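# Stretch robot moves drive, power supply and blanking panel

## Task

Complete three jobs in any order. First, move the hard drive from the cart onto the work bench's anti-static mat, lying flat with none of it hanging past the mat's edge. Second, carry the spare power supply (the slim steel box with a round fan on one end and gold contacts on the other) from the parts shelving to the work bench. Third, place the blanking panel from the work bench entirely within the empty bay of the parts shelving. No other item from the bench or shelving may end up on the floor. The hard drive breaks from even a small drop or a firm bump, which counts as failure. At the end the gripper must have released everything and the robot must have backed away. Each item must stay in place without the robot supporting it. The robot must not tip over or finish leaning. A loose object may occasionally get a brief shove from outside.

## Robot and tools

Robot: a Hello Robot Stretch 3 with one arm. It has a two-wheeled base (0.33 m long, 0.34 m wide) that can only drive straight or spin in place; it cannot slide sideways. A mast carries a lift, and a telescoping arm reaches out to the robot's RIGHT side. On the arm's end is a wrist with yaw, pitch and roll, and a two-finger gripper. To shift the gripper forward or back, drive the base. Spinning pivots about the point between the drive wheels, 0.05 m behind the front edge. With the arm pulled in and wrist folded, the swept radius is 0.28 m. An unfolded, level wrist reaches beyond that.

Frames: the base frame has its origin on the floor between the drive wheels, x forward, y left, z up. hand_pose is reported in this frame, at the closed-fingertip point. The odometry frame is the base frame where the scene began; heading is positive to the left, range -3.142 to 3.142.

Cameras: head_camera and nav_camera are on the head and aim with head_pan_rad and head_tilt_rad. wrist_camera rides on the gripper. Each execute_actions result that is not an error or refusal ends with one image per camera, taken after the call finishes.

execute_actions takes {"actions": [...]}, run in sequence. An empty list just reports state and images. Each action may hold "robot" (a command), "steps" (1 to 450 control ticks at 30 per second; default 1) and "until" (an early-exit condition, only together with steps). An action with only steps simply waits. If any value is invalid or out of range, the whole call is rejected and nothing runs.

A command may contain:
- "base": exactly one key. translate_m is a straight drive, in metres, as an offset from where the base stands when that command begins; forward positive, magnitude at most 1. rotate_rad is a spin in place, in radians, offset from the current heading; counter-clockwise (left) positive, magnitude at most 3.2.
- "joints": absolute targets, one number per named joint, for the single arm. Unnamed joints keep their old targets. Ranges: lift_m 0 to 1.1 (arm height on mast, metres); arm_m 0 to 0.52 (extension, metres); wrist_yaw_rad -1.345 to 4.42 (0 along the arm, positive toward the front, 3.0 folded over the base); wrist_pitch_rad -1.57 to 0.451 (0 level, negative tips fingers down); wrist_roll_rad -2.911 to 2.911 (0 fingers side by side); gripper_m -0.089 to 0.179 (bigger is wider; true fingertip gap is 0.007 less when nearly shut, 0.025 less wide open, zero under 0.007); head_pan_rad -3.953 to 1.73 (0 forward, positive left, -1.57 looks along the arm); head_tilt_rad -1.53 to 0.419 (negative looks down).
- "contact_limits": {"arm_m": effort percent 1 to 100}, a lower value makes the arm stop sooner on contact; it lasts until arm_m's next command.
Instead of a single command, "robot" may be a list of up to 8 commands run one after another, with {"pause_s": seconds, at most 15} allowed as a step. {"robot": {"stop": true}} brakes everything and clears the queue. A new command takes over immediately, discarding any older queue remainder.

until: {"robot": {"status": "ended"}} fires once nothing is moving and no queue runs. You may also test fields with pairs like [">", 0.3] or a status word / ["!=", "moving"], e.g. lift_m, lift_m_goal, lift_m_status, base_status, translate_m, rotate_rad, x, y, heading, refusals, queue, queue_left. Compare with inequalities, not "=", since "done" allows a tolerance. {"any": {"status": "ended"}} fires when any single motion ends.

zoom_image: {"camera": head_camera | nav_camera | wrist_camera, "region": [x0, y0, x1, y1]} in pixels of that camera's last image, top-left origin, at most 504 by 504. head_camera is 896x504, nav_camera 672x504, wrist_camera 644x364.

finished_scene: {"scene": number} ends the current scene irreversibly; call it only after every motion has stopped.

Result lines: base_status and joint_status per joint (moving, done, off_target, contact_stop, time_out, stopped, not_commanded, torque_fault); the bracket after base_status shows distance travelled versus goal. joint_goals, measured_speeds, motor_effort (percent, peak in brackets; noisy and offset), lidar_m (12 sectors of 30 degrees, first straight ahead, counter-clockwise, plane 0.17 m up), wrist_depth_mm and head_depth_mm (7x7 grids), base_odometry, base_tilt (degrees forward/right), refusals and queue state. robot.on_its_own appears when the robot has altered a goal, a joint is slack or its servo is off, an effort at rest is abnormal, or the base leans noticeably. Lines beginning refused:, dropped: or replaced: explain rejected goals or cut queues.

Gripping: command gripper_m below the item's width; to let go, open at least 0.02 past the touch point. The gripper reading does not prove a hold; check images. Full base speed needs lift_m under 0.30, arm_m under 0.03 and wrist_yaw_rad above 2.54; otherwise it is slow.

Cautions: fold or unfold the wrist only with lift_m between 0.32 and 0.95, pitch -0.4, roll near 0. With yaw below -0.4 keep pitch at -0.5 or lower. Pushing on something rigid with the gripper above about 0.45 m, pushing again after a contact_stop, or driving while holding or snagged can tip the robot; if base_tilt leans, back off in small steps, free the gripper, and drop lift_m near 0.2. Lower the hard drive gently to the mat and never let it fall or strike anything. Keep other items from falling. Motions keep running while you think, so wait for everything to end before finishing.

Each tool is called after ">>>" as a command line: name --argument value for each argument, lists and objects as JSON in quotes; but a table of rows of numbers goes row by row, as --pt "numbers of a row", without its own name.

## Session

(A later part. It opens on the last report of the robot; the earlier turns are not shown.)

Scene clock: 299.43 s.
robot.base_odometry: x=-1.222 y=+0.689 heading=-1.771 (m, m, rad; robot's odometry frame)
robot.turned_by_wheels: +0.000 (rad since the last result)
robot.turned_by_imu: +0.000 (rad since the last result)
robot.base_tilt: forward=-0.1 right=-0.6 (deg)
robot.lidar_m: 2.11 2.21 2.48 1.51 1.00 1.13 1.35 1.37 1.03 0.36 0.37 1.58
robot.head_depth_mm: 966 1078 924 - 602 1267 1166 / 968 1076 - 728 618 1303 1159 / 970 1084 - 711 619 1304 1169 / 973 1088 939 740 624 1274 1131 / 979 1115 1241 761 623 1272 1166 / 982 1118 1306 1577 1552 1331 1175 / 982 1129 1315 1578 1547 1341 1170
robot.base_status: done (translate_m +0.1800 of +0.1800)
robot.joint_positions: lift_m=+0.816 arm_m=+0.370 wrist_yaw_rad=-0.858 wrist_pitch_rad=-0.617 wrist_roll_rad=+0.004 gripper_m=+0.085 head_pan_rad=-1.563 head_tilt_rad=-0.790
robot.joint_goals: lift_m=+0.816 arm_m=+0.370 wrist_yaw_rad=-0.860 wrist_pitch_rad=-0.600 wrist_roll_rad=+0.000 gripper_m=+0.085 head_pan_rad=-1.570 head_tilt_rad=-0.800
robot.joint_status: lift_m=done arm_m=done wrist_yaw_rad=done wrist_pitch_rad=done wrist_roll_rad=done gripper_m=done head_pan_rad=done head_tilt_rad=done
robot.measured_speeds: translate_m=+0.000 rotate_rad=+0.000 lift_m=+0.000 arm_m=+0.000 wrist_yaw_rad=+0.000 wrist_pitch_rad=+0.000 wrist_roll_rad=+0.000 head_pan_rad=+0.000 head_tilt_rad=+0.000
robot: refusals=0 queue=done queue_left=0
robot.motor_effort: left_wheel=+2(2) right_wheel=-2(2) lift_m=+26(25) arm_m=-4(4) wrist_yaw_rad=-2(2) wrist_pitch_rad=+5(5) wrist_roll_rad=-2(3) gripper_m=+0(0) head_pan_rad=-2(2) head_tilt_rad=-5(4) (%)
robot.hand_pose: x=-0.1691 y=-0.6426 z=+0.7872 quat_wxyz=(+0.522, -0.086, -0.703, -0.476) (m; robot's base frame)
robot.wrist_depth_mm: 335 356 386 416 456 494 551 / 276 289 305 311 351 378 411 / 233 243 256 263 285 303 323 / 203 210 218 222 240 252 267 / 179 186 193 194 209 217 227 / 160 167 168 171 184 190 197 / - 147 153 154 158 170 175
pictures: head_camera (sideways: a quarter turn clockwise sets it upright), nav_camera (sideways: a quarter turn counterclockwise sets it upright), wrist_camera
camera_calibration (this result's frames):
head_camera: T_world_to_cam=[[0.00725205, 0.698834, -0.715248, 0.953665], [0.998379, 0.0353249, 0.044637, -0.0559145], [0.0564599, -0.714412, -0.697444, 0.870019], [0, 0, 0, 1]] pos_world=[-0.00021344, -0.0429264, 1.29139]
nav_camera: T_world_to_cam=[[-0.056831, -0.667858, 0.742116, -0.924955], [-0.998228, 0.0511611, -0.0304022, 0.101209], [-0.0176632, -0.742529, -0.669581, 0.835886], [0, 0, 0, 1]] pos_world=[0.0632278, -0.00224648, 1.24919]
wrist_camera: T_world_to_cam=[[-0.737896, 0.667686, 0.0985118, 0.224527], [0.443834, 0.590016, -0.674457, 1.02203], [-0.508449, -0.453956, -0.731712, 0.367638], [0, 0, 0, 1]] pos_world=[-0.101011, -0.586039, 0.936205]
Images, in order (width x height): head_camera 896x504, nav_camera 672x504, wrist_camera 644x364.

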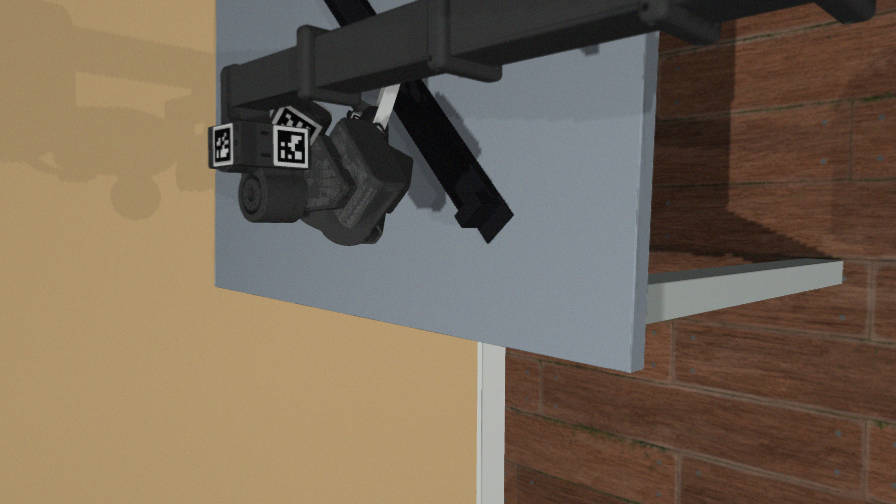

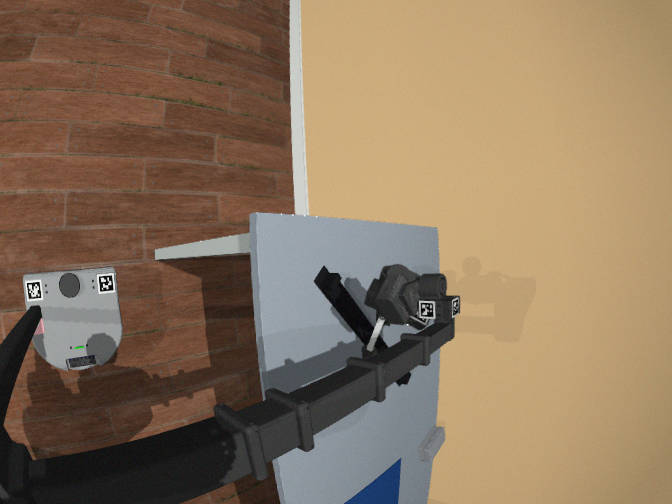

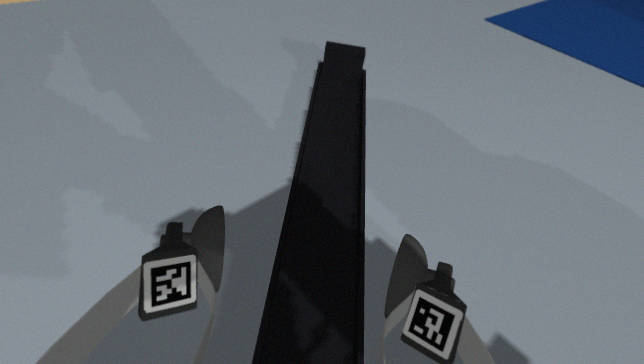

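>>> execute_actions --actions '[{"robot":{"joints":{"lift_m":0.808}},"steps":450,"until":{"robot":{"status":"ended"}}}]'

Scene clock: 301.83 s.
robot.base_odometry: x=-1.222 y=+0.689 heading=-1.770 (m, m, rad; robot's odometry frame)
robot.turned_by_wheels: +0.000 (rad since the last result)
robot.turned_by_imu: +0.000 (rad since the last result)
robot.base_tilt: forward=-0.1 right=-0.5 (deg)
robot.lidar_m: 2.11 2.22 2.48 1.51 1.00 1.13 1.35 1.37 1.03 0.36 0.37 1.58
robot.head_depth_mm: 972 1071 925 - 602 1276 1162 / 972 1079 - 728 618 1292 1152 / 968 1088 - 713 620 1296 1163 / 973 1084 921 739 621 1268 1134 / 980 1120 1246 760 623 1277 1167 / 987 1122 1323 1566 1546 1325 1174 / 990 1127 1299 1568 1555 1344 1177
robot.base_status: done (translate_m +0.1800 of +0.1800)
robot.joint_positions: lift_m=+0.809 arm_m=+0.370 wrist_yaw_rad=-0.858 wrist_pitch_rad=-0.599 wrist_roll_rad=+0.004 gripper_m=+0.085 head_pan_rad=-1.563 head_tilt_rad=-0.790
robot.joint_goals: lift_m=+0.808 arm_m=+0.370 wrist_yaw_rad=-0.860 wrist_pitch_rad=-0.600 wrist_roll_rad=+0.000 gripper_m=+0.085 head_pan_rad=-1.570 head_tilt_rad=-0.800
robot.joint_status: lift_m=done arm_m=done wrist_yaw_rad=done wrist_pitch_rad=done wrist_roll_rad=done gripper_m=done head_pan_rad=done head_tilt_rad=done
robot.measured_speeds: translate_m=+0.000 rotate_rad=+0.000 lift_m=+0.000 arm_m=+0.000 wrist_yaw_rad=+0.000 wrist_pitch_rad=+0.000 wrist_roll_rad=+0.000 head_pan_rad=+0.000 head_tilt_rad=+0.000
robot: refusals=0 queue=done queue_left=0
robot.motor_effort: left_wheel=+6(6) right_wheel=-18(18) lift_m=+17(24) arm_m=-1(4) wrist_yaw_rad=-2(3) wrist_pitch_rad=+0(5) wrist_roll_rad=-2(3) gripper_m=-1(0) head_pan_rad=-3(2) head_tilt_rad=-5(4) (%)
robot.hand_pose: x=-0.1714 y=-0.6444 z=+0.7832 quat_wxyz=(+0.526, -0.092, -0.702, -0.471) (m; robot's base frame)
robot.wrist_depth_mm: 343 362 391 426 473 518 587 / 276 292 309 312 353 383 420 / 232 243 255 265 284 302 325 / 201 208 218 223 238 252 266 / 176 182 191 192 207 213 224 / 157 - 167 169 179 187 193 / - 144 150 150 156 167 171
pictures: head_camera (sideways: a quarter turn clockwise sets it upright), nav_camera (sideways: a quarter turn counterclockwise sets it upright), wrist_camera
camera_calibration (this result's frames):
head_camera: T_world_to_cam=[[0.00725205, 0.698833, -0.715248, 0.953665], [0.998379, 0.0353249, 0.044637, -0.0559144], [0.0564599, -0.714412, -0.697444, 0.870019], [0, 0, 0, 1]] pos_world=[-0.00021344, -0.0429264, 1.29139]
nav_camera: T_world_to_cam=[[-0.056831, -0.667857, 0.742116, -0.924955], [-0.998228, 0.0511611, -0.0304022, 0.101209], [-0.0176632, -0.742529, -0.669581, 0.835886], [0, 0, 0, 1]] pos_world=[0.0632278, -0.00224649, 1.24919]
wrist_camera: T_world_to_cam=[[-0.736532, 0.668864, 0.100706, 0.223664], [0.434423, 0.581888, -0.687519, 1.02471], [-0.518456, -0.462631, -0.71915, 0.34557], [0, 0, 0, 1]] pos_world=[-0.101258, -0.585995, 0.930497]
Images, in order (width x height): head_camera 896x504, nav_camera 672x504, wrist_camera 644x364.

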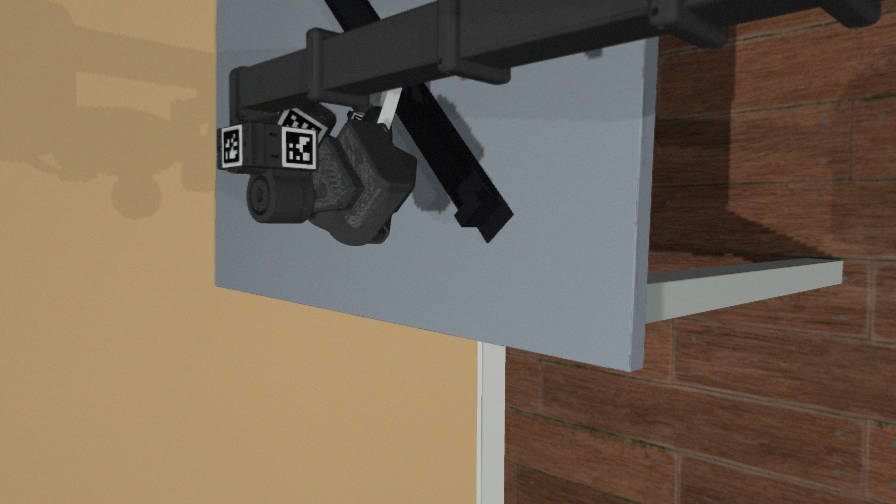

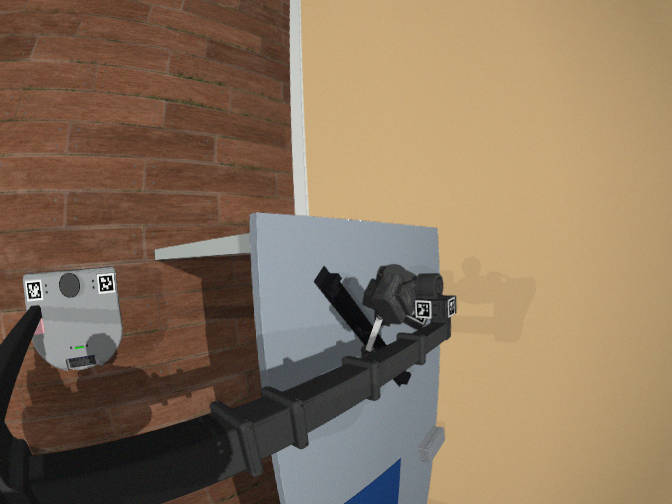

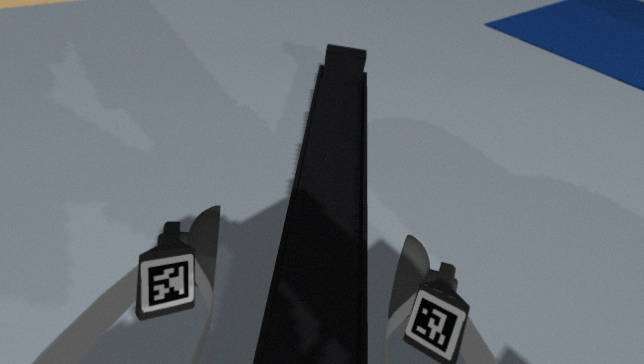

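>>> execute_actions --actions '[{"robot":[{"joints":{"lift_m":0.814}},{"joints":{"gripper_m":-0.005}},{"pause_s":0.5},{"joints":{"lift_m":0.86}}],"steps":450,"until":{"robot":{"status":"ended"}}},{"steps":20}]'

Scene clock: 309.97 s.
robot.base_odometry: x=-1.222 y=+0.689 heading=-1.771 (m, m, rad; robot's odometry frame)
robot.turned_by_wheels: +0.000 (rad since the last result)
robot.turned_by_imu: -0.002 (rad since the last result)
robot.base_tilt: forward=+0.0 right=-0.6 (deg)
robot.lidar_m: 2.11 2.22 2.47 1.52 1.00 1.13 1.35 1.37 1.03 0.36 0.37 1.58
robot.head_depth_mm: 963 1065 - - 614 1297 1156 / 970 - 843 715 617 1293 1161 / 971 1064 - 697 620 1295 1160 / 972 1090 899 738 618 1285 1128 / 976 1113 1233 759 625 1285 1171 / 986 1120 1309 1565 1555 1342 1181 / 981 1120 1316 1572 1546 1332 1176
robot.base_status: done (translate_m +0.1800 of +0.1800)
robot.joint_positions: lift_m=+0.860 arm_m=+0.370 wrist_yaw_rad=-0.858 wrist_pitch_rad=-0.620 wrist_roll_rad=+0.004 gripper_m=-0.004 head_pan_rad=-1.563 head_tilt_rad=-0.790
robot.joint_goals: lift_m=+0.860 arm_m=+0.370 wrist_yaw_rad=-0.860 wrist_pitch_rad=-0.600 wrist_roll_rad=+0.000 gripper_m=-0.005 head_pan_rad=-1.570 head_tilt_rad=-0.800
robot.joint_status: lift_m=done arm_m=done wrist_yaw_rad=done wrist_pitch_rad=done wrist_roll_rad=done gripper_m=done head_pan_rad=done head_tilt_rad=done
robot.measured_speeds: translate_m=+0.000 rotate_rad=+0.000 lift_m=+0.000 arm_m=+0.000 wrist_yaw_rad=+0.000 wrist_pitch_rad=+0.000 wrist_roll_rad=+0.000 head_pan_rad=+0.000 head_tilt_rad=+0.000
robot: refusals=0 queue=done queue_left=0
robot.motor_effort: left_wheel=+2(6) right_wheel=-3(18) lift_m=+49(51) arm_m=+0(0) wrist_yaw_rad=-2(15) wrist_pitch_rad=+6(6) wrist_roll_rad=-3(2) gripper_m=-20(98) head_pan_rad=-2(2) head_tilt_rad=-5(5) (%)
robot.hand_pose: x=-0.1687 y=-0.6421 z=+0.8298 quat_wxyz=(+0.521, -0.085, -0.703, -0.476) (m; robot's base frame)
robot.wrist_depth_mm: 407 444 484 522 572 633 695 / 349 362 383 315 440 474 508 / 293 304 323 272 359 378 407 / 255 264 276 226 302 319 337 / 224 233 246 194 262 273 286 / 202 208 - 171 233 238 249 / 182 188 187 155 203 212 220
pictures: head_camera (sideways: a quarter turn clockwise sets it upright), nav_camera (sideways: a quarter turn counterclockwise sets it upright), wrist_camera
camera_calibration (this result's frames):
head_camera: T_world_to_cam=[[0.00725197, 0.698833, -0.715248, 0.953666], [0.998379, 0.035325, 0.044637, -0.0559144], [0.05646, -0.714412, -0.697444, 0.870019], [0, 0, 0, 1]] pos_world=[-0.000213434, -0.0429264, 1.29139]
nav_camera: T_world_to_cam=[[-0.0568309, -0.667857, 0.742116, -0.924955], [-0.998228, 0.051161, -0.0304022, 0.101209], [-0.0176631, -0.742529, -0.669581, 0.835886], [0, 0, 0, 1]] pos_world=[0.0632278, -0.00224649, 1.24919]
wrist_camera: T_world_to_cam=[[-0.738286, 0.667306, 0.0981637, 0.220247], [0.445134, 0.591394, -0.67239, 1.04965], [-0.506743, -0.452721, -0.733659, 0.401937], [0, 0, 0, 1]] pos_world=[-0.100951, -0.585764, 0.979039]
Images, in order (width x height): head_camera 896x504, nav_camera 672x504, wrist_camera 644x364.

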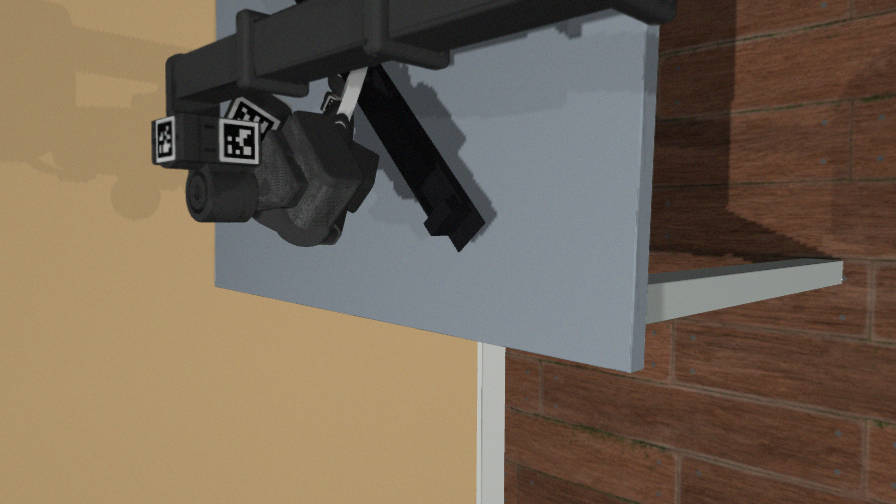

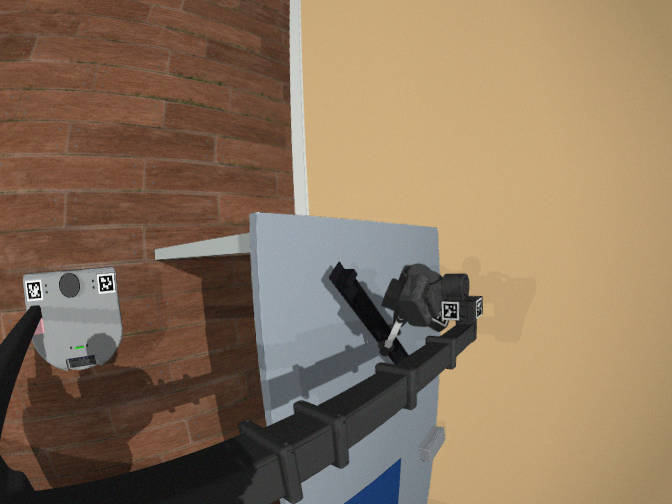

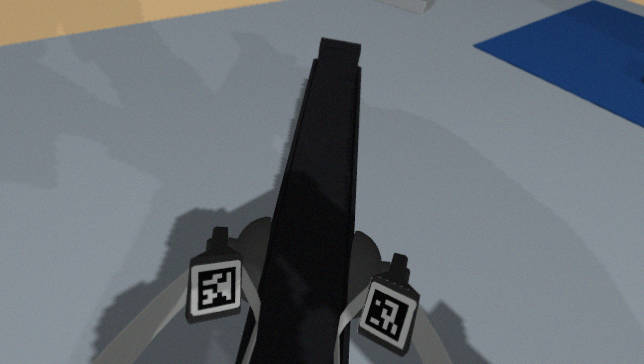

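>>> execute_actions --actions '[{"robot":[{"joints":{"gripper_m":0.0,"lift_m":0.9,"arm_m":0.1}},{"joints":{"wrist_yaw_rad":2.62,"arm_m":0.0,"head_pan_rad":0,"head_tilt_rad":-1.2}},{"joints":{"lift_m":0.29}}],"steps":450,"until":{"robot":{"status":"ended"}}}]'

Scene clock: 341.43 s.
robot.base_odometry: x=-1.222 y=+0.689 heading=-1.771 (m, m, rad; robot's odometry frame)
robot.turned_by_wheels: +0.000 (rad since the last result)
robot.turned_by_imu: -0.002 (rad since the last result)
robot.base_tilt: forward=-0.1 right=-0.6 (deg)
robot.lidar_m: 2.11 2.22 2.49 1.52 1.00 1.14 1.35 1.37 1.03 0.36 0.37 1.58
robot.head_depth_mm: 1751 1615 1472 1367 1277 1193 1115 / 1785 1622 1479 1373 1277 1205 - / 1795 1630 1506 1381 1287 1211 - / 1786 1635 1490 1382 1288 993 - / 1807 1632 1518 1385 1290 1213 - / 1818 1661 1505 1398 1297 1209 1154 / 1824 1659 1519 1411 1306 1209 1148
robot.base_status: done (translate_m +0.1800 of +0.1800)
robot.joint_positions: lift_m=+0.290 arm_m=+0.000 wrist_yaw_rad=+2.618 wrist_pitch_rad=-0.621 wrist_roll_rad=+0.002 gripper_m=+0.001 head_pan_rad=-0.007 head_tilt_rad=-1.185
robot.joint_goals: lift_m=+0.290 arm_m=+0.000 wrist_yaw_rad=+2.620 wrist_pitch_rad=-0.600 wrist_roll_rad=+0.000 gripper_m=+0.000 head_pan_rad=+0.000 head_tilt_rad=-1.200
robot.joint_status: lift_m=done arm_m=done wrist_yaw_rad=done wrist_pitch_rad=done wrist_roll_rad=done gripper_m=done head_pan_rad=done head_tilt_rad=done
robot.measured_speeds: translate_m=+0.000 rotate_rad=+0.000 lift_m=+0.000 arm_m=+0.000 wrist_yaw_rad=+0.000 wrist_pitch_rad=+0.000 wrist_roll_rad=+0.000 head_pan_rad=+0.000 head_tilt_rad=+0.000
robot: refusals=0 queue=done queue_left=0
robot.motor_effort: left_wheel=+2(2) right_wheel=-3(3) lift_m=+25(52) arm_m=-4(6) wrist_yaw_rad=+3(4) wrist_pitch_rad=+6(6) wrist_roll_rad=-1(3) gripper_m=-18(24) head_pan_rad=+2(28) head_tilt_rad=-7(32) (%)
robot.hand_pose: x=+0.0760 y=+0.0231 z=+0.2605 quat_wxyz=(+0.383, +0.707, +0.034, +0.594) (m; robot's base frame)
robot.wrist_depth_mm: 822 868 934 - - - - / 669 699 741 316 849 912 - / 565 596 628 275 696 735 779 / 502 515 535 227 583 611 645 / - - 480 194 510 528 553 / - - - 171 454 468 479 / - - 150 154 395 413 425
pictures: head_camera (sideways: a quarter turn clockwise sets it upright), nav_camera (sideways: a quarter turn counterclockwise sets it upright), wrist_camera
camera_calibration (this result's frames):
head_camera: T_world_to_cam=[[-0.920123, 0.0192384, -0.391156, 0.537103], [-0.0011363, 0.998657, 0.0517903, -0.059105], [0.391627, 0.0480979, -0.918866, 1.15582], [0, 0, 0, 1]] pos_world=[0.0414831, -0.00689986, 1.2752]
nav_camera: T_world_to_cam=[[0.901171, -0.0684405, 0.428027, -0.521584], [-0.0731946, -0.997303, -0.00536211, 0.0629574], [0.427239, -0.0264971, -0.90375, 1.13762], [0, 0, 0, 1]] pos_world=[-0.0113935, 0.0572339, 1.25172]
wrist_camera: T_world_to_cam=[[0.916537, -0.387336, 0.0996591, -0.0889355], [-0.225295, -0.705888, -0.671539, 0.245236], [0.330459, 0.593037, -0.734237, 0.32172], [0, 0, 0, 1]] pos_world=[0.0304479, -0.0521301, 0.409767]
Images, in order (width x height): head_camera 896x504, nav_camera 672x504, wrist_camera 644x364.

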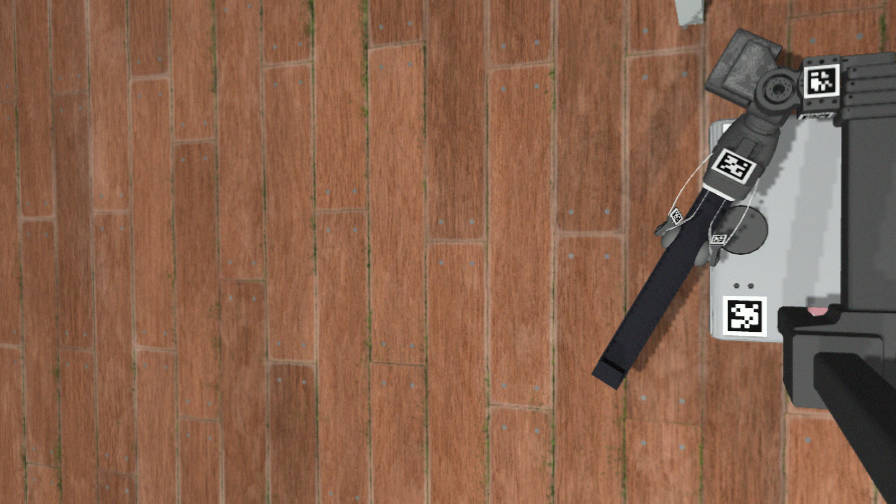

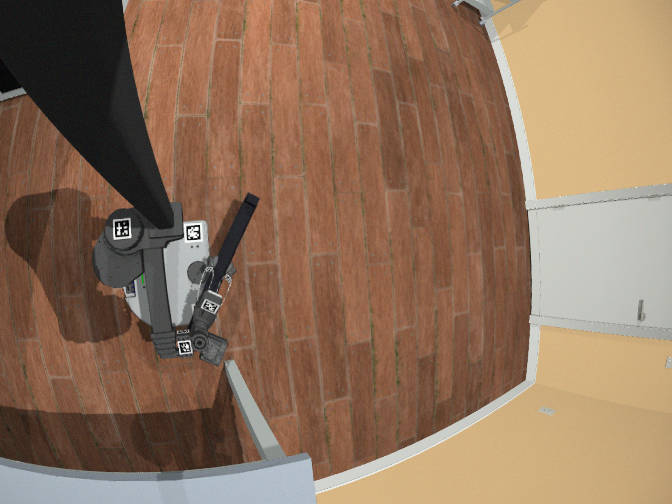

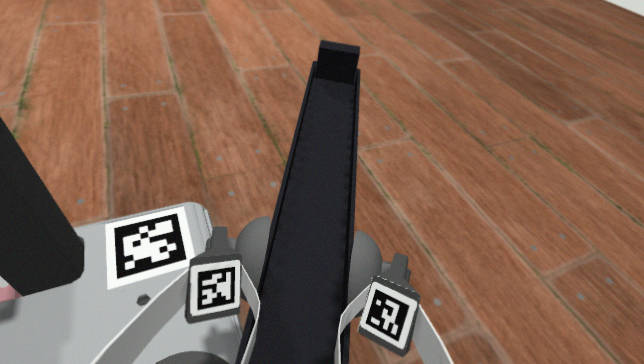

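>>> execute_actions --actions '[{"robot":[{"base":{"rotate_rad":1.488},"joints":{"head_tilt_rad":-0.5}},{"base":{"translate_m":1.0}},{"base":{"translate_m":1.0}},{"base":{"translate_m":0.7}}],"steps":450,"until":{"robot":{"status":"ended"}}}]'

Scene clock: 359.47 s.
robot.base_odometry: x=+1.337 y=-0.054 heading=-0.283 (m, m, rad; robot's odometry frame)
robot.turned_by_wheels: +1.488 (rad since the last result)
robot.turned_by_imu: +1.472 (rad since the last result)
robot.base_tilt: forward=-0.2 right=-0.3 (deg)
robot.lidar_m: 0.93 0.52 1.09 1.83 1.26 1.03 1.85 2.97 1.59 1.54 1.56 1.07
robot.head_depth_mm: 855 933 1023 1137 1276 1465 1325 / 847 926 1019 1124 1268 1444 1325 / 841 916 1009 1120 1258 1440 1323 / 840 910 1000 1108 1238 1410 1322 / 834 904 988 1095 1228 1365 1333 / 828 891 958 1064 1159 1230 808 / 778 878 902 536 582 872 805
robot.base_status: moving (translate_m +0.6645 of +0.7000)
robot.joint_positions: lift_m=+0.290 arm_m=+0.000 wrist_yaw_rad=+2.618 wrist_pitch_rad=-0.621 wrist_roll_rad=+0.002 gripper_m=+0.001 head_pan_rad=-0.007 head_tilt_rad=-0.506
robot.joint_goals: lift_m=+0.290 arm_m=+0.000 wrist_yaw_rad=+2.620 wrist_pitch_rad=-0.600 wrist_roll_rad=+0.000 gripper_m=+0.000 head_pan_rad=+0.000 head_tilt_rad=-0.500
robot.joint_status: lift_m=done arm_m=done wrist_yaw_rad=done wrist_pitch_rad=done wrist_roll_rad=done gripper_m=done head_pan_rad=done head_tilt_rad=done
robot.measured_speeds: translate_m=+0.151 rotate_rad=+0.000 lift_m=+0.000 arm_m=+0.000 wrist_yaw_rad=+0.000 wrist_pitch_rad=+0.000 wrist_roll_rad=+0.000 head_pan_rad=+0.000 head_tilt_rad=+0.000
robot: refusals=0 queue=running queue_left=0
robot.motor_effort: left_wheel=-4(7) right_wheel=+0(15) lift_m=+27(26) arm_m=-5(4) wrist_yaw_rad=+2(2) wrist_pitch_rad=+6(6) wrist_roll_rad=-1(1) gripper_m=-19(18) head_pan_rad=+2(3) head_tilt_rad=+2(36) (%)
robot.hand_pose: x=+0.0759 y=+0.0231 z=+0.2604 quat_wxyz=(+0.383, +0.707, +0.034, +0.594) (m; robot's base frame)
robot.wrist_depth_mm: 812 863 938 887 851 685 419 / 664 700 742 317 700 596 729 / 567 588 617 275 658 562 738 / 496 509 538 227 584 593 646 / - - 482 194 507 523 548 / - - - 170 449 463 479 / - - 151 154 394 413 424
pictures: head_camera (sideways: a quarter turn clockwise sets it upright), nav_camera (sideways: a quarter turn counterclockwise sets it upright), wrist_camera
camera_calibration (this result's frames):
head_camera: T_world_to_cam=[[-0.470177, 0.0158133, -0.882431, 1.17453], [-0.0323468, 0.998859, 0.0351347, -0.0372709], [0.881979, 0.0450633, -0.469129, 0.567959], [0, 0, 0, 1]] pos_world=[0.0501024, -0.00693891, 1.3042]
nav_camera: T_world_to_cam=[[0.432216, -0.0648995, 0.899432, -1.13305], [-0.0546514, -0.997459, -0.0457104, 0.115397], [0.900112, -0.0293984, -0.434665, 0.524658], [0, 0, 0, 1]] pos_world=[0.0237785, 0.0569932, 1.25243]
wrist_camera: T_world_to_cam=[[0.916758, -0.386822, 0.0996119, -0.0888401], [-0.225065, -0.706251, -0.671234, 0.24505], [0.329999, 0.592941, -0.734522, 0.321824], [0, 0, 0, 1]] pos_world=[0.0303953, -0.0521213, 0.409722]
Images, in order (width x height): head_camera 896x504, nav_camera 672x504, wrist_camera 644x364.

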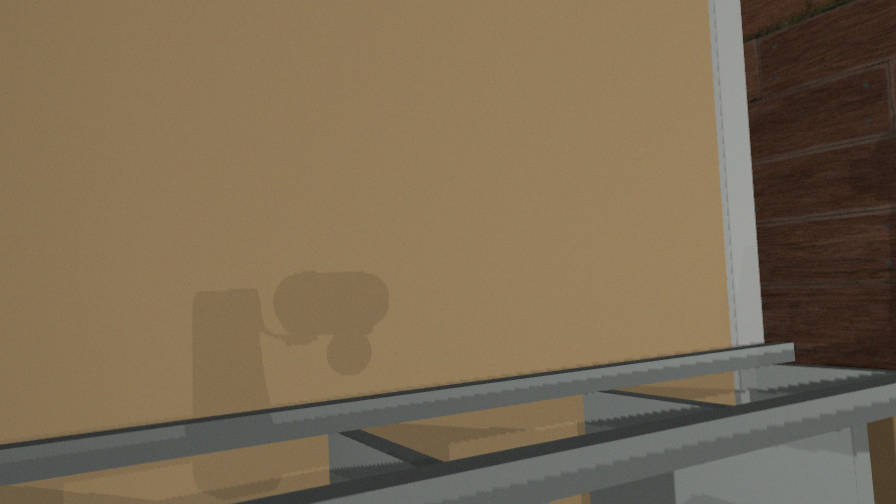

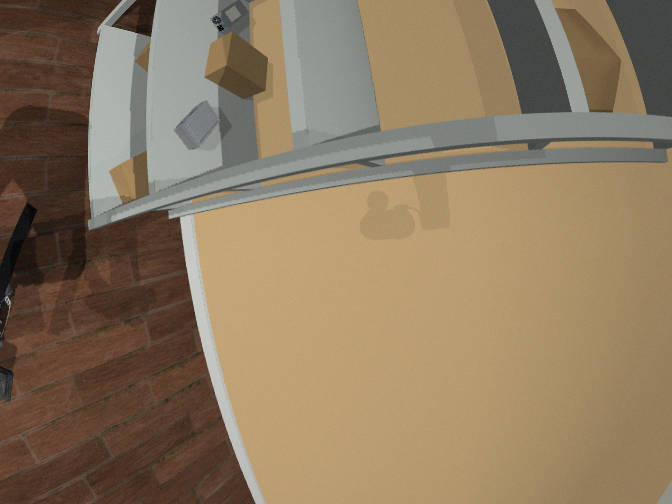

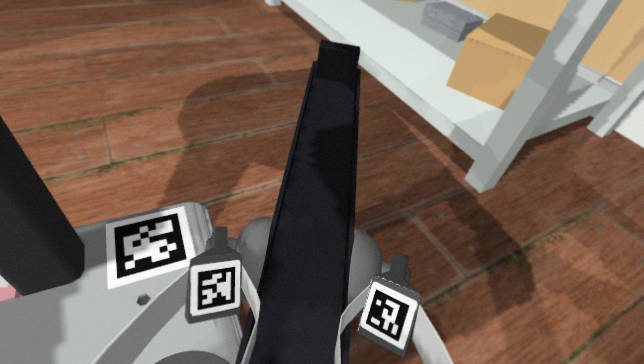

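>>> execute_actions --actions '[{"steps":60,"until":{"robot":{"status":"ended"}}},{"robot":[{"base":{"translate_m":0.05}},{"base":{"rotate_rad":1.665},"joints":{"head_pan_rad":-1.2,"head_tilt_rad":-0.4}},{"base":{"translate_m":0.45}},{"joints":{"lift_m":0.9}},{"joints":{"wrist_yaw_rad":1.57,"lift_m":1.1}}],"steps":450,"until":{"robot":{"status":"ended"}}}]'

Scene clock: 378.53 s.
robot.base_odometry: x=+1.504 y=+0.364 heading=+1.382 (m, m, rad; robot's odometry frame)
robot.turned_by_wheels: +1.665 (rad since the last result)
robot.turned_by_imu: +1.649 (rad since the last result)
robot.base_tilt: forward=+0.1 right=-0.6 (deg)
robot.lidar_m: 1.39 1.27 0.93 0.92 3.34 2.00 1.98 1.30 0.50 0.51 0.73 0.70
robot.head_depth_mm: 752 797 851 768 540 461 858 / 779 830 887 773 541 838 838 / 806 863 929 777 542 867 - / 840 901 970 781 545 - - / 871 945 1019 786 547 1066 - / 843 927 998 789 597 1045 873 / 946 1032 1131 792 629 1528 860
robot.base_status: done (translate_m +0.4500 of +0.4500)
robot.joint_positions: lift_m=+1.046 arm_m=+0.000 wrist_yaw_rad=+1.572 wrist_pitch_rad=-0.621 wrist_roll_rad=+0.002 gripper_m=+0.001 head_pan_rad=-1.193 head_tilt_rad=-0.408
robot.joint_goals: lift_m=+1.100 arm_m=+0.000 wrist_yaw_rad=+1.570 wrist_pitch_rad=-0.600 wrist_roll_rad=+0.000 gripper_m=+0.000 head_pan_rad=-1.200 head_tilt_rad=-0.400
robot.joint_status: lift_m=moving arm_m=done wrist_yaw_rad=moving wrist_pitch_rad=done wrist_roll_rad=done gripper_m=done head_pan_rad=done head_tilt_rad=done
robot.measured_speeds: translate_m=+0.000 rotate_rad=+0.000 lift_m=+0.110 arm_m=+0.000 wrist_yaw_rad=+0.000 wrist_pitch_rad=+0.000 wrist_roll_rad=+0.000 head_pan_rad=+0.000 head_tilt_rad=+0.000
robot: refusals=0 queue=running queue_left=0
robot.motor_effort: left_wheel=-1(8) right_wheel=+3(14) lift_m=+49(53) arm_m=-4(5) wrist_yaw_rad=-5(4) wrist_pitch_rad=+6(6) wrist_roll_rad=-1(1) gripper_m=-19(18) head_pan_rad=-2(28) head_tilt_rad=+4(13) (%)
robot.hand_pose: x=+0.1730 y=-0.1450 z=+1.0162 quat_wxyz=(+0.629, +0.629, -0.323, +0.323) (m; robot's base frame)
robot.wrist_depth_mm: - - - - - - 940 / - - - - - 514 407 / - - - 275 - - 345 / - - - 228 - - 940 / - - - 194 - - 874 / - - - 171 700 718 756 / - - - 154 650 636 636
pictures: head_camera (sideways: a quarter turn clockwise sets it upright), nav_camera (sideways: a quarter turn counterclockwise sets it upright), wrist_camera
camera_calibration (this result's frames):
head_camera: T_world_to_cam=[[-0.128995, 0.359538, -0.924171, 1.2269], [0.912655, 0.407542, 0.0311616, -0.0378671], [0.387842, -0.839429, -0.380705, 0.45591], [0, 0, 0, 1]] pos_world=[0.0160035, -0.0429824, 1.30862]
nav_camera: T_world_to_cam=[[0.0687103, -0.341376, 0.937412, -1.1804], [-0.943443, -0.327714, -0.0501909, 0.126658], [0.324337, -0.880946, -0.344586, 0.410947], [0, 0, 0, 1]] pos_world=[0.0673142, 0.000570704, 1.25448]
wrist_camera: T_world_to_cam=[[0.124809, -0.987169, 0.0996041, -0.268215], [-0.724039, -0.159256, -0.671122, 0.821027], [0.678374, 0.0116448, -0.734625, 0.800196], [0, 0, 0, 1]] pos_world=[0.0850996, -0.143338, 1.16557]
Images, in order (width x height): head_camera 896x504, nav_camera 672x504, wrist_camera 644x364.

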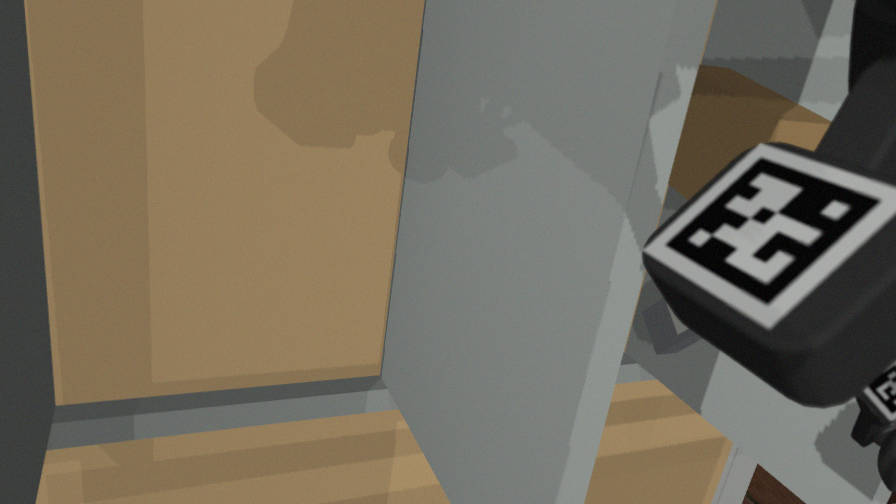

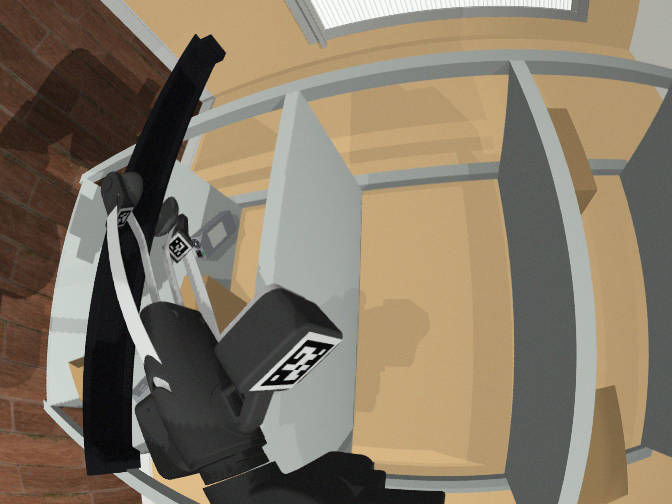

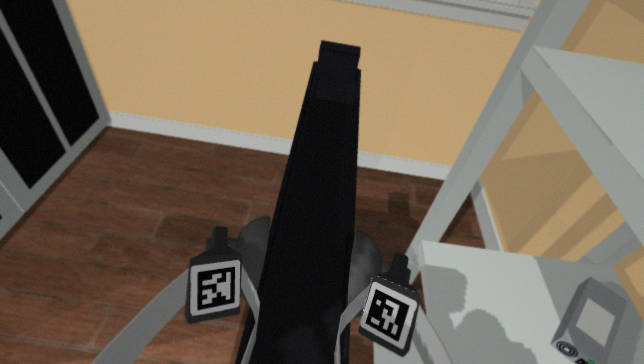

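>>> execute_actions --actions '[{"steps":60,"until":{"robot":{"status":"ended"}}},{"robot":[{"joints":{"arm_m":0.46}},{"joints":{"lift_m":1.065}}],"steps":450,"until":{"robot":{"status":"ended"}}}]'

Scene clock: 389.33 s.
robot.base_odometry: x=+1.504 y=+0.364 heading=+1.382 (m, m, rad; robot's odometry frame)
robot.turned_by_wheels: +0.000 (rad since the last result)
robot.turned_by_imu: -0.001 (rad since the last result)
robot.base_tilt: forward=-0.1 right=-0.5 (deg)
robot.lidar_m: 1.39 1.27 0.93 0.91 3.31 2.00 1.99 1.30 0.50 0.51 0.73 0.70
robot.head_depth_mm: 750 800 860 725 539 462 829 / 777 829 890 728 542 840 813 / 808 863 931 834 543 866 829 / 836 904 973 708 544 999 837 / 870 942 1017 728 546 1005 841 / 844 925 1002 790 599 1033 845 / 947 1034 1129 790 629 1528 844
robot.base_status: done (translate_m +0.4500 of +0.4500)
robot.joint_positions: lift_m=+1.065 arm_m=+0.460 wrist_yaw_rad=+1.570 wrist_pitch_rad=-0.621 wrist_roll_rad=+0.002 gripper_m=+0.001 head_pan_rad=-1.193 head_tilt_rad=-0.408
robot.joint_goals: lift_m=+1.065 arm_m=+0.460 wrist_yaw_rad=+1.570 wrist_pitch_rad=-0.600 wrist_roll_rad=+0.000 gripper_m=+0.000 head_pan_rad=-1.200 head_tilt_rad=-0.400
robot.joint_status: lift_m=done arm_m=done wrist_yaw_rad=done wrist_pitch_rad=done wrist_roll_rad=done gripper_m=done head_pan_rad=done head_tilt_rad=done
robot.measured_speeds: translate_m=+0.000 rotate_rad=+0.000 lift_m=+0.000 arm_m=+0.000 wrist_yaw_rad=+0.000 wrist_pitch_rad=+0.000 wrist_roll_rad=+0.000 head_pan_rad=+0.000 head_tilt_rad=+0.000
robot: refusals=0 queue=done queue_left=0
robot.motor_effort: left_wheel=-2(1) right_wheel=+3(3) lift_m=+26(48) arm_m=+3(5) wrist_yaw_rad=+0(1) wrist_pitch_rad=+6(6) wrist_roll_rad=-1(1) gripper_m=-18(18) head_pan_rad=-2(2) head_tilt_rad=+3(4) (%)
robot.hand_pose: x=+0.1730 y=-0.6050 z=+1.0354 quat_wxyz=(+0.629, +0.629, -0.324, +0.322) (m; robot's base frame)
robot.wrist_depth_mm: - - 428 462 - 519 419 / - 335 342 326 390 418 406 / - 271 285 275 315 336 364 / 229 234 245 228 267 280 300 / 200 206 217 195 234 241 252 / 179 185 - 171 206 211 219 / 162 166 166 154 180 188 194
pictures: head_camera (sideways: a quarter turn clockwise sets it upright), nav_camera (sideways: a quarter turn counterclockwise sets it upright), wrist_camera
camera_calibration (this result's frames):
head_camera: T_world_to_cam=[[-0.128938, 0.359559, -0.924171, 1.2269], [0.91272, 0.407396, 0.0311616, -0.0378675], [0.387708, -0.839492, -0.380705, 0.455911], [0, 0, 0, 1]] pos_world=[0.0159966, -0.042984, 1.30862]
nav_camera: T_world_to_cam=[[0.0686554, -0.341387, 0.937412, -1.1804], [-0.943495, -0.327563, -0.0501909, 0.126658], [0.324196, -0.880998, -0.344586, 0.410948], [0, 0, 0, 1]] pos_world=[0.0673143, 0.000560874, 1.25448]
wrist_camera: T_world_to_cam=[[0.122708, -0.987432, 0.0996041, -0.723959], [-0.724376, -0.157715, -0.671122, 0.761621], [0.678397, 0.0102012, -0.734625, 0.818742], [0, 0, 0, 1]] pos_world=[0.0851032, -0.603093, 1.18472]
Images, in order (width x height): head_camera 896x504, nav_camera 672x504, wrist_camera 644x364.

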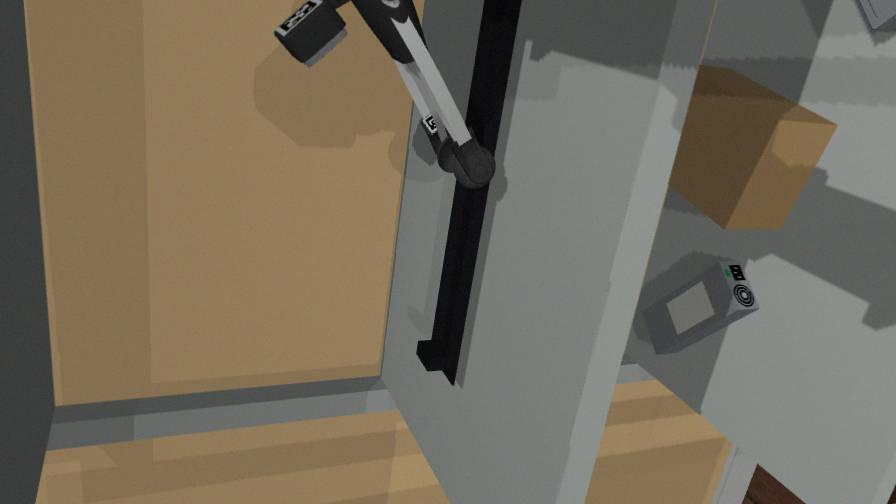

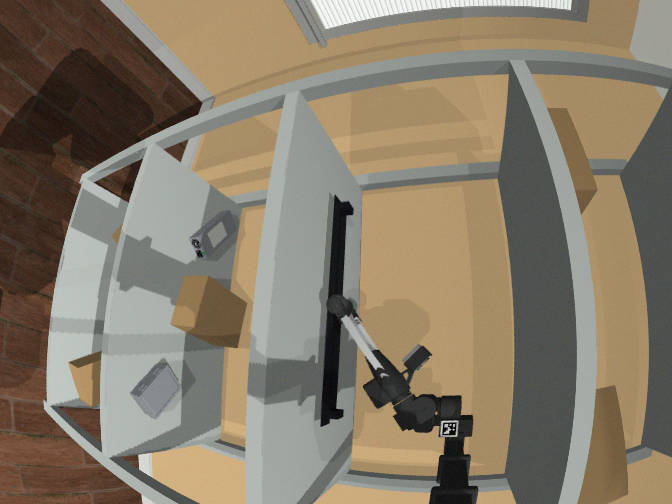

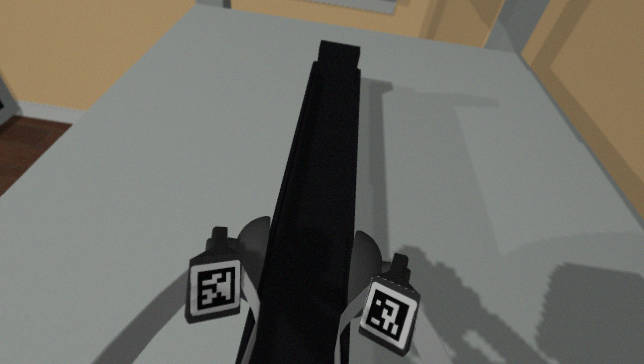

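>>> execute_actions --actions '[{"robot":[{"joints":{"lift_m":1.045}},{"joints":{"gripper_m":0.085}},{"joints":{"lift_m":1.1}},{"joints":{"arm_m":0.0,"head_tilt_rad":-0.8,"head_pan_rad":-1.1}}],"steps":450,"until":{"robot":{"status":"ended"}}}]'

Scene clock: 400.87 s.
robot.base_odometry: x=+1.504 y=+0.364 heading=+1.382 (m, m, rad; robot's odometry frame)
robot.turned_by_wheels: +0.000 (rad since the last result)
robot.turned_by_imu: -0.001 (rad since the last result)
robot.base_tilt: forward=+0.2 right=-0.5 (deg)
robot.lidar_m: 1.39 1.27 0.93 0.92 3.32 2.01 1.99 1.30 0.50 0.51 0.73 0.70
robot.head_depth_mm: 783 651 538 - - 783 1092 / 813 713 - - - 1165 1122 / 850 - - - - 1196 1143 / 888 - - - - 1238 1164 / 882 733 1262 1098 940 1272 1171 / 995 673 1404 1581 967 1297 1168 / 1073 675 1523 1720 1298 1315 1181
robot.base_status: done (translate_m +0.4500 of +0.4500)
robot.joint_positions: lift_m=+1.100 arm_m=+0.000 wrist_yaw_rad=+1.570 wrist_pitch_rad=-0.617 wrist_roll_rad=+0.002 gripper_m=+0.085 head_pan_rad=-1.107 head_tilt_rad=-0.790
robot.joint_goals: lift_m=+1.100 arm_m=+0.000 wrist_yaw_rad=+1.570 wrist_pitch_rad=-0.600 wrist_roll_rad=+0.000 gripper_m=+0.085 head_pan_rad=-1.100 head_tilt_rad=-0.800
robot.joint_status: lift_m=done arm_m=done wrist_yaw_rad=done wrist_pitch_rad=done wrist_roll_rad=done gripper_m=done head_pan_rad=done head_tilt_rad=done
robot.measured_speeds: translate_m=+0.000 rotate_rad=+0.000 lift_m=+0.000 arm_m=+0.000 wrist_yaw_rad=+0.000 wrist_pitch_rad=+0.000 wrist_roll_rad=+0.000 head_pan_rad=+0.000 head_tilt_rad=+0.000
robot: refusals=0 queue=done queue_left=0
robot.motor_effort: left_wheel=-1(2) right_wheel=+3(4) lift_m=+48(49) arm_m=-5(4) wrist_yaw_rad=+0(1) wrist_pitch_rad=+5(6) wrist_roll_rad=-1(1) gripper_m=+0(85) head_pan_rad=+2(10) head_tilt_rad=-4(28) (%)
robot.hand_pose: x=+0.1737 y=-0.1455 z=+1.0704 quat_wxyz=(+0.628, +0.628, -0.325, +0.324) (m; robot's base frame)
robot.wrist_depth_mm: - - - - - - 922 / - - - - - 514 950 / - - - - - 551 431 / - - - - - - 364 / - - - - - - 322 / - - - - - 783 715 / - - - - - 702 681
pictures: head_camera (sideways: a quarter turn clockwise sets it upright), nav_camera (sideways: a quarter turn counterclockwise sets it upright), wrist_camera
camera_calibration (this result's frames):
head_camera: T_world_to_cam=[[-0.301308, 0.630397, -0.715411, 0.955761], [0.880689, 0.471589, 0.0446306, -0.0551882], [0.365515, -0.616607, -0.697277, 0.867916], [0, 0, 0, 1]] pos_world=[0.0193461, -0.0413194, 1.2914]
nav_camera: T_world_to_cam=[[0.24315, -0.624427, 0.742272, -0.926988], [-0.918659, -0.393879, -0.030416, 0.100741], [0.311358, -0.674499, -0.669408, 0.833653], [0, 0, 0, 1]] pos_world=[0.0583796, 0.0231417, 1.2492]
wrist_camera: T_world_to_cam=[[0.122289, -0.987432, 0.100118, -0.274271], [-0.721565, -0.157715, -0.674144, 0.860845], [0.681461, 0.0101985, -0.731783, 0.835723], [0, 0, 0, 1]] pos_world=[0.0851834, -0.143579, 1.21936]
Images, in order (width x height): head_camera 896x504, nav_camera 672x504, wrist_camera 644x364.

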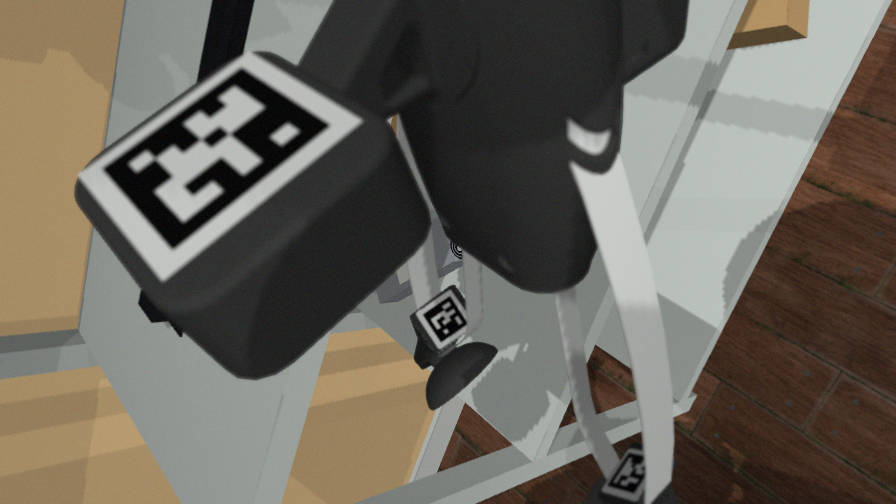

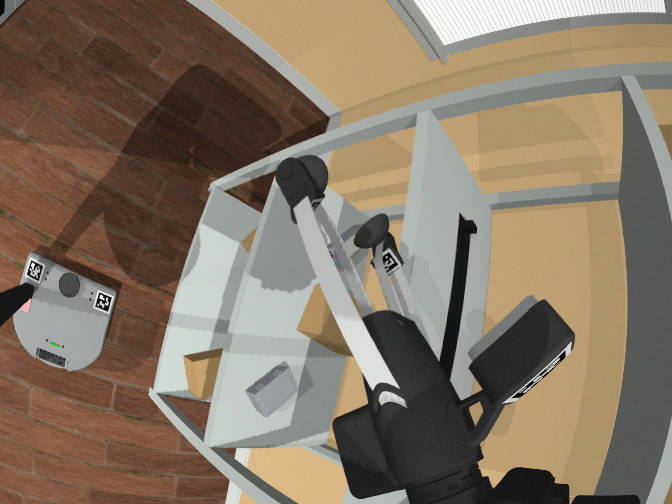

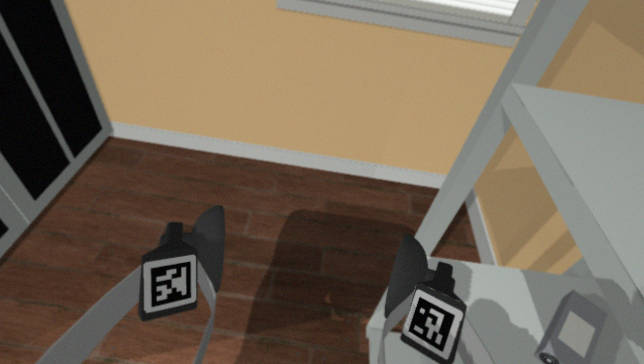

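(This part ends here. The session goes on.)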